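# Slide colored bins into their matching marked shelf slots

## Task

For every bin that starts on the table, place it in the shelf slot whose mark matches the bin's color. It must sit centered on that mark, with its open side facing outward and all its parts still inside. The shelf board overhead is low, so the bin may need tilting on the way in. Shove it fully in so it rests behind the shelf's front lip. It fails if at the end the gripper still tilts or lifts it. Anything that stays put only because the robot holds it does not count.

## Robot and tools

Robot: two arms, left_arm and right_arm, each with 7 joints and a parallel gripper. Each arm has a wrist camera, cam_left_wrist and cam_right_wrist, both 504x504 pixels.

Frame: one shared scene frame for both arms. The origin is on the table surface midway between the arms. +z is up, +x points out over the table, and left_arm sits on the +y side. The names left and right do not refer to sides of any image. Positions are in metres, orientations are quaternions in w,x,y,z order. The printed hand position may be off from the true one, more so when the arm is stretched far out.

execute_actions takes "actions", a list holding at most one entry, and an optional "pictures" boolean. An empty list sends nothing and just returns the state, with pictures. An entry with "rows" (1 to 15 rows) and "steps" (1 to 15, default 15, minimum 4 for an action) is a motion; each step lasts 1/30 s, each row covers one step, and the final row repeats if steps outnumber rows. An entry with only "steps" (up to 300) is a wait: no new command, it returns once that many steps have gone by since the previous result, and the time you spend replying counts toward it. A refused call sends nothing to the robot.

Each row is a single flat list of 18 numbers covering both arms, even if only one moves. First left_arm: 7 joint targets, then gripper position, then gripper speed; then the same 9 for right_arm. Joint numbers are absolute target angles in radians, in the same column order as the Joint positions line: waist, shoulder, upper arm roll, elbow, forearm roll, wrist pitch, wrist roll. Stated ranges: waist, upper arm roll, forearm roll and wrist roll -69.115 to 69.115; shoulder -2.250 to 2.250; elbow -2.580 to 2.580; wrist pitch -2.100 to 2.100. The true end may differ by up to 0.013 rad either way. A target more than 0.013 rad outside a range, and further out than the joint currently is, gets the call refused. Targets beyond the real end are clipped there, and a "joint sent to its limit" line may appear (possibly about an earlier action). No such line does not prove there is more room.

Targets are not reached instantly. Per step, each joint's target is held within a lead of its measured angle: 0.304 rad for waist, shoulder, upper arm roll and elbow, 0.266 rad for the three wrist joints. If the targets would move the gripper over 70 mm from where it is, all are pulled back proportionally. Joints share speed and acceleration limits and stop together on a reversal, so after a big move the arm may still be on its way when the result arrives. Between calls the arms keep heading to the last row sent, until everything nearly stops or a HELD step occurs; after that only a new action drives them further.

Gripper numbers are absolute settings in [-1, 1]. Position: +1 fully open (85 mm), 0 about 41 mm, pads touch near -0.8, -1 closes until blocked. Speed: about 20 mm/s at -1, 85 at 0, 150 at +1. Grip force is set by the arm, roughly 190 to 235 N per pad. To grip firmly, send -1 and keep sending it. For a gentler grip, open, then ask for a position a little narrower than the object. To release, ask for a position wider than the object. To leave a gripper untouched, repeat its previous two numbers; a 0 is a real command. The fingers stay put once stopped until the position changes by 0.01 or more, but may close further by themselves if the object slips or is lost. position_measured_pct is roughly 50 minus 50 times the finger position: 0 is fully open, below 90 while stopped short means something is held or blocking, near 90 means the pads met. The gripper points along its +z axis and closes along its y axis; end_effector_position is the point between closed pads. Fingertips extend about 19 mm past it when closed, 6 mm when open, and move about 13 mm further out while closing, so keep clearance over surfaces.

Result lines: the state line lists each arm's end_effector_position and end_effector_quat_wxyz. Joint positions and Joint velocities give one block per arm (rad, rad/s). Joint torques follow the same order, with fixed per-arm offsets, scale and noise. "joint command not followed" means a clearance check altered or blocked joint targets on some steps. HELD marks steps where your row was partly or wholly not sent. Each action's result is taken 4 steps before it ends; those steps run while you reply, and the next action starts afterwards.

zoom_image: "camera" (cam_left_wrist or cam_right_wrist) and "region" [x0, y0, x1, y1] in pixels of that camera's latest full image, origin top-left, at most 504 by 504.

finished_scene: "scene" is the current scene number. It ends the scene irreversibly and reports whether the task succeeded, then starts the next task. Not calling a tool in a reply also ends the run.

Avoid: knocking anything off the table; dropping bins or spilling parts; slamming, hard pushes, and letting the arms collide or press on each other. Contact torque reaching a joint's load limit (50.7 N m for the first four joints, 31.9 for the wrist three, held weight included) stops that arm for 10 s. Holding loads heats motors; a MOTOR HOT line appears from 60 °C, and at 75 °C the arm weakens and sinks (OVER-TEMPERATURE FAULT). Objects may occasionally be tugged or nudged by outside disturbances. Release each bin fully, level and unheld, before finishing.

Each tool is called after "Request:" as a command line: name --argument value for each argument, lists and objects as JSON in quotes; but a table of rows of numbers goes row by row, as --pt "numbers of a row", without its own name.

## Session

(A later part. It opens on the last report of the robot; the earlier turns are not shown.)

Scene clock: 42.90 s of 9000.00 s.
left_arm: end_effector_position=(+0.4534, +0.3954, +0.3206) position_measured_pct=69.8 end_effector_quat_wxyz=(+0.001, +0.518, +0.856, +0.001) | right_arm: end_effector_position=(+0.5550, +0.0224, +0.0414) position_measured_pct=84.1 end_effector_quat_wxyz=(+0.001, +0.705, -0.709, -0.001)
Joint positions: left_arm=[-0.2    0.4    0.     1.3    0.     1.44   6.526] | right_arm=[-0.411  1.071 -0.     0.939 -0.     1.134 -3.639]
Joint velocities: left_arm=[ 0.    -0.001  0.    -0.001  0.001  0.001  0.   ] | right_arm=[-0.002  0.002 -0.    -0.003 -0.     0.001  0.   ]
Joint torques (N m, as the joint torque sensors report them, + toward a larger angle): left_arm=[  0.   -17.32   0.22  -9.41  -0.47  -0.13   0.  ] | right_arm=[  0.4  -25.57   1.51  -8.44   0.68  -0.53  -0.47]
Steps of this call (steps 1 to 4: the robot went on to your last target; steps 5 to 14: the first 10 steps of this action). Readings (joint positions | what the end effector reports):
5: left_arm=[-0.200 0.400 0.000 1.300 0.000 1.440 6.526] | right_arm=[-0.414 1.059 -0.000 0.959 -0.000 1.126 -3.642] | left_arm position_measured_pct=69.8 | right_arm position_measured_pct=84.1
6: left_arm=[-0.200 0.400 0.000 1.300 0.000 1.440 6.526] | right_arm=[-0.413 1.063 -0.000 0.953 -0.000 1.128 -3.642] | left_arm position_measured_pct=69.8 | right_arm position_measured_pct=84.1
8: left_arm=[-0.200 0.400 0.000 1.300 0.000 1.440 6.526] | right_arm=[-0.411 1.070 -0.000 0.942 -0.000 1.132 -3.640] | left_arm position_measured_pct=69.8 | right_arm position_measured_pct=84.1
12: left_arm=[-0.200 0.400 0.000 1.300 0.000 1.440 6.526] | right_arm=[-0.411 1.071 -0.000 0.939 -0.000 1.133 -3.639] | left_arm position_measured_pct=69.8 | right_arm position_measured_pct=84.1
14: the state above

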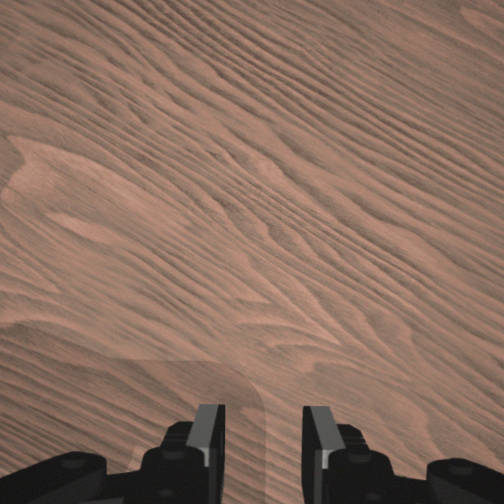

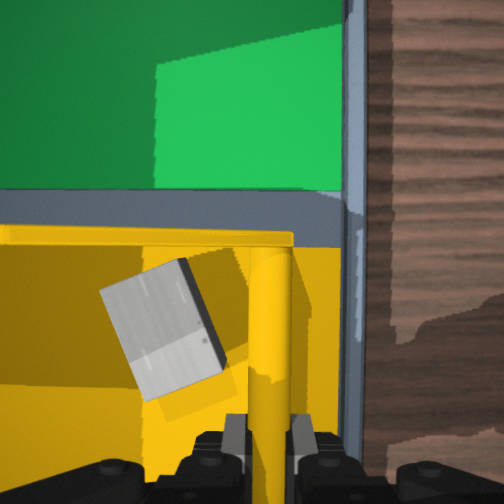

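Request:
execute_actions --actions '[{"rows":[[-0.2,0.4,0,1.3,0,1.44,6.526,-0.4,0,-0.4112,1.07,0,0.941,0,1.1306,-3.6393,-0.4,0]],"steps":10}]'

Request:
execute_actions --actions '[{"rows":[[-0.2,0.4,0,1.3,0,1.44,6.526,-0.4,0,-0.4112,0.988,0,0.8567,0,1.297,-3.6393,-0.4,0]],"steps":10}]'

Request:
execute_actions --actions '[{"rows":[[-0.2,0.4,0,1.3,0,1.44,6.526,-0.4,0,-0.55,0.6,0,0.8,0,1.7,-3.6393,1,0]],"steps":15}]'

Request:
execute_actions --actions '[{"steps":18}]' --pictures true

Scene clock: 43.33 s of 9000.00 s.
left_arm: end_effector_position=(+0.4534, +0.3954, +0.3206) position_measured_pct=69.8 end_effector_quat_wxyz=(+0.001, +0.518, +0.856, +0.001) | right_arm: end_effector_position=(+0.5555, +0.0223, +0.0418) position_measured_pct=74.2 end_effector_quat_wxyz=(-0.000, +0.705, -0.709, +0.000)
Joint positions: left_arm=[-0.2    0.4    0.     1.3    0.     1.44   6.526] | right_arm=[-0.411  1.07   0.     0.941  0.     1.131 -3.639]
Joint velocities: left_arm=[-0.    -0.     0.    -0.001 -0.    -0.    -0.001] | right_arm=[ 0.001 -0.004  0.001  0.001  0.001 -0.001  0.   ]
Joint torques (N m, as the joint torque sensors report them, + toward a larger angle): left_arm=[ -0.15 -17.37   0.13  -9.41  -0.57  -0.15   0.02] | right_arm=[ -0.12 -23.84   0.7   -7.37   0.36  -0.14  -0.56]
Steps of this call (steps 1 to 4: the last 4 steps of your previous action; steps 5 to 7: the robot went on to your last target; steps 8 to 13: the first 6 steps of this action). Readings (joint positions | what the end effector reports):
8: left_arm=[-0.200 0.400 0.000 1.300 0.000 1.440 6.526] | right_arm=[-0.411 1.071 -0.000 0.939 -0.000 1.133 -3.639] | left_arm position_measured_pct=69.8 | right_arm position_measured_pct=84.1
9: left_arm=[-0.200 0.400 0.000 1.300 0.000 1.440 6.526] | right_arm=[-0.411 1.071 -0.000 0.940 -0.000 1.132 -3.639] | left_arm position_measured_pct=69.8 | right_arm position_measured_pct=83.7
11: left_arm=[-0.200 0.400 0.000 1.300 0.000 1.440 6.526] | right_arm=[-0.411 1.070 -0.000 0.941 -0.000 1.131 -3.639] | left_arm position_measured_pct=69.8 | right_arm position_measured_pct=79.4
13: the state above

Scene clock: 43.67 s of 9000.00 s.
left_arm: end_effector_position=(+0.4534, +0.3954, +0.3206) position_measured_pct=69.8 end_effector_quat_wxyz=(+0.001, +0.518, +0.856, +0.001) | right_arm: end_effector_position=(+0.5565, +0.0229, +0.1018) position_measured_pct=69.8 end_effector_quat_wxyz=(-0.000, +0.705, -0.709, +0.000)
Joint positions: left_arm=[-0.2    0.4    0.     1.3   -0.     1.44   6.526] | right_arm=[-0.411  1.007 -0.     0.876 -0.     1.258 -3.639]
Joint velocities: left_arm=[ 0.     0.001 -0.     0.    -0.     0.     0.   ] | right_arm=[-0.    -0.391  0.005 -0.419  0.001  0.768  0.   ]
Joint torques (N m, as the joint torque sensors report them, + toward a larger angle): left_arm=[ -0.09 -17.34   0.01  -9.47  -0.41  -0.17  -0.08] | right_arm=[  0.32 -16.74   0.28  -5.47   0.32  -0.07  -0.52]
Steps of this call (steps 1 to 4: the last 4 steps of your previous action; steps 5 to 10: the first 6 steps of this action). Readings (joint positions | what the end effector reports):
5: left_arm=[-0.200 0.400 0.000 1.300 0.000 1.440 6.526] | right_arm=[-0.411 1.069 -0.000 0.940 -0.000 1.132 -3.639] | left_arm position_measured_pct=69.8 | right_arm position_measured_pct=69.8
6: left_arm=[-0.200 0.400 0.000 1.300 0.000 1.440 6.526] | right_arm=[-0.411 1.064 -0.000 0.936 -0.000 1.142 -3.639] | left_arm position_measured_pct=69.8 | right_arm position_measured_pct=69.8
8: left_arm=[-0.200 0.400 0.000 1.300 0.000 1.440 6.526] | right_arm=[-0.411 1.039 -0.000 0.911 -0.000 1.193 -3.639] | left_arm position_measured_pct=69.8 | right_arm position_measured_pct=69.8
10: the state above

Scene clock: 44.17 s of 9000.00 s.
left_arm: end_effector_position=(+0.4534, +0.3954, +0.3206) position_measured_pct=69.8 end_effector_quat_wxyz=(+0.001, +0.518, +0.856, +0.001) | right_arm: end_effector_position=(+0.5145, +0.0516, +0.2463) position_measured_pct=44.8 end_effector_quat_wxyz=(-0.022, +0.730, -0.684, +0.006)
Joint positions: left_arm=[-0.2    0.4   -0.     1.3    0.     1.44   6.526] | right_arm=[-0.483  0.804  0.     0.829  0.     1.463 -3.639]
Joint velocities: left_arm=[ 0.001  0.     0.     0.001  0.001  0.    -0.002] | right_arm=[-0.207 -0.633 -0.002 -0.092 -0.001  0.695 -0.   ]
Joint torques (N m, as the joint torque sensors report them, + toward a larger angle): left_arm=[ -0.06 -17.47   0.1   -9.44  -0.42  -0.12  -0.09] | right_arm=[ -0.37 -22.7    0.77  -8.12   0.34  -0.05  -0.7 ]
Steps of this call (steps 1 to 4: the last 4 steps of your previous action; steps 5 to 15: the first 11 steps of this action). Readings (joint positions | what the end effector reports):
5: left_arm=[-0.200 0.400 0.000 1.300 0.000 1.440 6.526] | right_arm=[-0.412 0.987 0.000 0.856 0.000 1.297 -3.639] | left_arm position_measured_pct=69.8 | right_arm position_measured_pct=69.8
6: left_arm=[-0.200 0.400 0.000 1.300 0.000 1.440 6.526] | right_arm=[-0.415 0.982 0.001 0.857 0.001 1.302 -3.639] | left_arm position_measured_pct=69.8 | right_arm position_measured_pct=69.4
8: left_arm=[-0.200 0.400 0.000 1.300 0.000 1.440 6.526] | right_arm=[-0.429 0.954 0.002 0.853 0.001 1.325 -3.639] | left_arm position_measured_pct=69.8 | right_arm position_measured_pct=65.1
12: left_arm=[-0.200 0.400 0.000 1.300 0.000 1.440 6.526] | right_arm=[-0.462 0.868 0.000 0.838 -0.000 1.400 -3.639] | left_arm position_measured_pct=69.8 | right_arm position_measured_pct=54.0
15: the state above

Scene clock: 44.77 s of 9000.00 s.
left_arm: end_effector_position=(+0.4534, +0.3954, +0.3206) position_measured_pct=69.8 end_effector_quat_wxyz=(+0.001, +0.518, +0.856, +0.001) | right_arm: end_effector_position=(+0.4349, +0.0458, +0.3742) position_measured_pct=0.4 end_effector_quat_wxyz=(-0.020, +0.752, -0.659, +0.005)
Joint positions: left_arm=[-0.2    0.4    0.     1.3    0.     1.44   6.526] | right_arm=[-0.55   0.601 -0.     0.8   -0.     1.7   -3.639]
Joint velocities: left_arm=[ 0.     0.001  0.     0.001 -0.     0.     0.   ] | right_arm=[-0.006 -0.006 -0.     0.002  0.     0.    -0.   ]
Joint torques (N m, as the joint torque sensors report them, + toward a larger angle): left_arm=[ -0.14 -17.35  -0.07  -9.54  -0.45  -0.3    0.01] | right_arm=[  0.18 -19.62   0.61  -8.55   0.53  -0.29  -0.33]
Kept back: nothing.
Steps of this call (steps 1 to 4: the last 4 steps of your previous action; steps 5 to 18: the robot went on to your last target). Readings (joint positions | what the end effector reports):
1: left_arm=[-0.200 0.400 0.000 1.300 0.000 1.440 6.526] | right_arm=[-0.490 0.783 0.000 0.826 0.000 1.486 -3.639] | left_arm position_measured_pct=69.8 | right_arm position_measured_pct=42.1
2: left_arm=[-0.200 0.400 0.000 1.300 0.000 1.440 6.526] | right_arm=[-0.497 0.762 0.000 0.823 0.000 1.511 -3.639] | left_arm position_measured_pct=69.8 | right_arm position_measured_pct=38.9
4: left_arm=[-0.200 0.400 -0.000 1.300 0.000 1.440 6.526] | right_arm=[-0.511 0.720 0.000 0.817 0.000 1.560 -3.639] | left_arm position_measured_pct=69.8 | right_arm position_measured_pct=32.9
8: left_arm=[-0.200 0.400 0.000 1.300 0.000 1.440 6.526] | right_arm=[-0.538 0.638 -0.000 0.805 -0.000 1.656 -3.639] | left_arm position_measured_pct=69.8 | right_arm position_measured_pct=21.0
18: the state above

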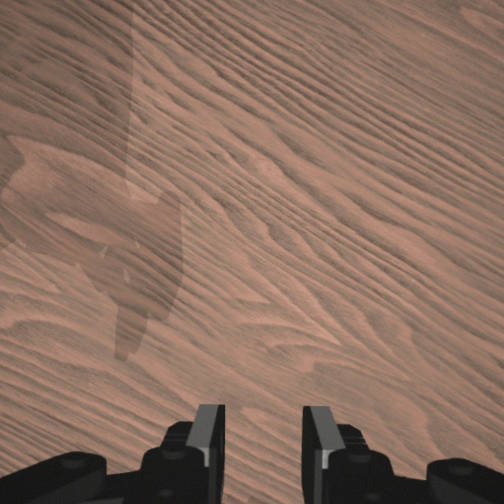

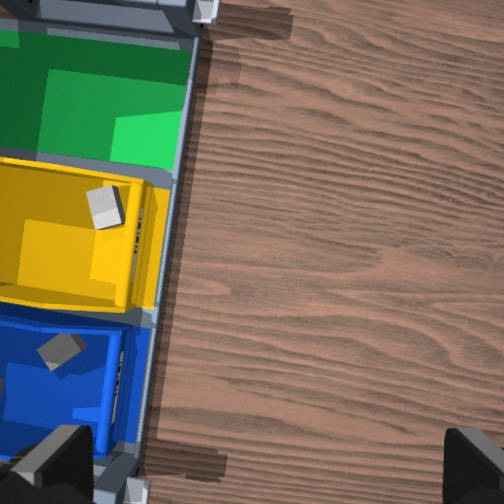

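Request:
execute_actions --actions '[{"rows":[[-0.2,0.4,0,1.3,0,1.44,6.526,-0.4,0,0.35,0.3,0,0.9,0,1.94,-3.6393,1,0]],"steps":15}]'

Request:
execute_actions --actions '[{"steps":25}]' --pictures true

Scene clock: 45.30 s of 9000.00 s.
left_arm: end_effector_position=(+0.4534, +0.3954, +0.3206) position_measured_pct=69.8 end_effector_quat_wxyz=(+0.001, +0.518, +0.856, +0.001) | right_arm: end_effector_position=(+0.4245, -0.0771, +0.4360) position_measured_pct=0.0 end_effector_quat_wxyz=(+0.011, -0.686, +0.728, -0.003)
Joint positions: left_arm=[-0.2    0.4    0.     1.3    0.     1.44   6.526] | right_arm=[-0.358  0.451 -0.001  0.85  -0.     1.818 -3.639]
Joint velocities: left_arm=[ 0.    -0.001  0.    -0.    -0.001 -0.001  0.   ] | right_arm=[ 0.719 -0.401  0.004  0.131  0.001  0.33   0.   ]
Joint torques (N m, as the joint torque sensors report them, + toward a larger angle): left_arm=[ -0.08 -17.42   0.16  -9.42  -0.38  -0.13   0.02] | right_arm=[  0.5  -16.38   0.66  -7.89   0.44  -0.32  -0.32]
Steps of this call (steps 1 to 5: the robot went on to your last target; steps 6 to 16: the first 11 steps of this action). Readings (joint positions | what the end effector reports):
6: left_arm=[-0.200 0.400 -0.000 1.300 0.000 1.440 6.526] | right_arm=[-0.548 0.599 -0.000 0.801 -0.000 1.700 -3.639] | left_arm position_measured_pct=69.8 | right_arm position_measured_pct=0.0
7: left_arm=[-0.200 0.400 -0.000 1.300 0.000 1.440 6.526] | right_arm=[-0.542 0.593 -0.002 0.804 -0.001 1.704 -3.639] | left_arm position_measured_pct=69.8 | right_arm position_measured_pct=0.0
9: left_arm=[-0.200 0.400 0.000 1.300 -0.000 1.440 6.526] | right_arm=[-0.513 0.565 -0.003 0.814 -0.002 1.724 -3.639] | left_arm position_measured_pct=69.8 | right_arm position_measured_pct=0.0
13: left_arm=[-0.200 0.400 0.000 1.300 0.000 1.440 6.526] | right_arm=[-0.427 0.494 -0.001 0.836 -0.000 1.782 -3.639] | left_arm position_measured_pct=69.8 | right_arm position_measured_pct=0.0
16: the state above

Scene clock: 46.13 s of 9000.00 s.
left_arm: end_effector_position=(+0.4534, +0.3954, +0.3206) position_measured_pct=69.8 end_effector_quat_wxyz=(+0.001, +0.518, +0.856, +0.001) | right_arm: end_effector_position=(+0.3675, -0.3908, +0.4886) position_measured_pct=0.0 end_effector_quat_wxyz=(+0.000, -0.401, +0.916, -0.001)
Joint positions: left_arm=[-0.2    0.4    0.     1.3    0.     1.44   6.526] | right_arm=[ 0.325  0.303  0.002  0.899  0.001  1.939 -3.639]
Joint velocities: left_arm=[-0.    -0.001 -0.    -0.001  0.    -0.     0.   ] | right_arm=[ 0.37  -0.045  0.006  0.013  0.003  0.035 -0.   ]
Joint torques (N m, as the joint torque sensors report them, + toward a larger angle): left_arm=[ -0.05 -17.45   0.03  -9.41  -0.45  -0.27  -0.05] | right_arm=[ -2.86 -12.72  -1.04  -7.85  -0.47  -0.17  -0.56]
Kept back: nothing.
Steps of this call (steps 1 to 4: the last 4 steps of your previous action; steps 5 to 25: the robot went on to your last target). Readings (joint positions | what the end effector reports):
1: left_arm=[-0.200 0.400 0.000 1.300 0.000 1.440 6.526] | right_arm=[-0.333 0.438 -0.001 0.854 -0.000 1.829 -3.639] | left_arm position_measured_pct=69.8 | right_arm position_measured_pct=0.0
2: left_arm=[-0.200 0.400 0.000 1.300 0.000 1.440 6.526] | right_arm=[-0.308 0.426 -0.001 0.858 -0.000 1.839 -3.639] | left_arm position_measured_pct=69.8 | right_arm position_measured_pct=0.0
4: left_arm=[-0.200 0.400 0.000 1.300 0.000 1.440 6.526] | right_arm=[-0.257 0.404 -0.001 0.866 -0.000 1.857 -3.639] | left_arm position_measured_pct=69.8 | right_arm position_measured_pct=0.0
8: left_arm=[-0.200 0.400 -0.000 1.300 0.000 1.440 6.526] | right_arm=[-0.147 0.369 -0.000 0.877 -0.000 1.886 -3.639] | left_arm position_measured_pct=69.8 | right_arm position_measured_pct=0.0
25: the state above

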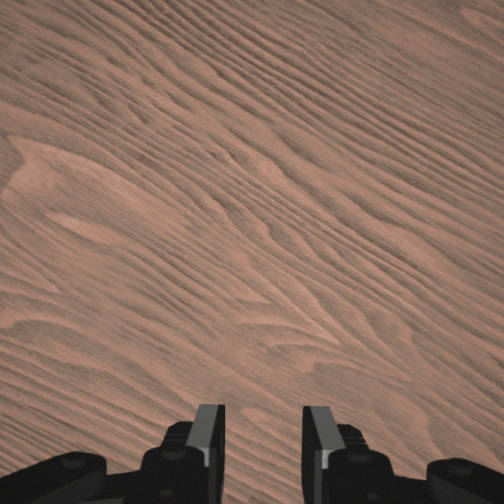

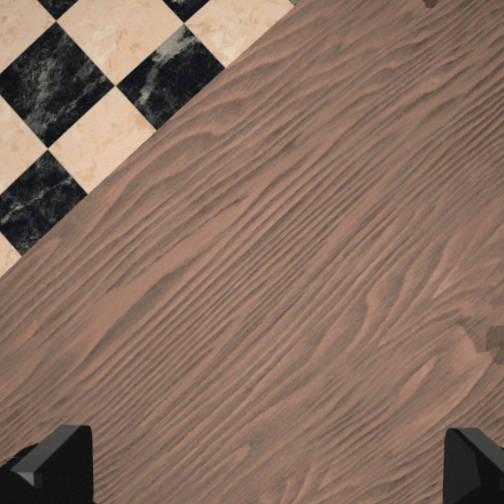

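Request:
finished_scene --scene 1

The scene is finished: the task was done.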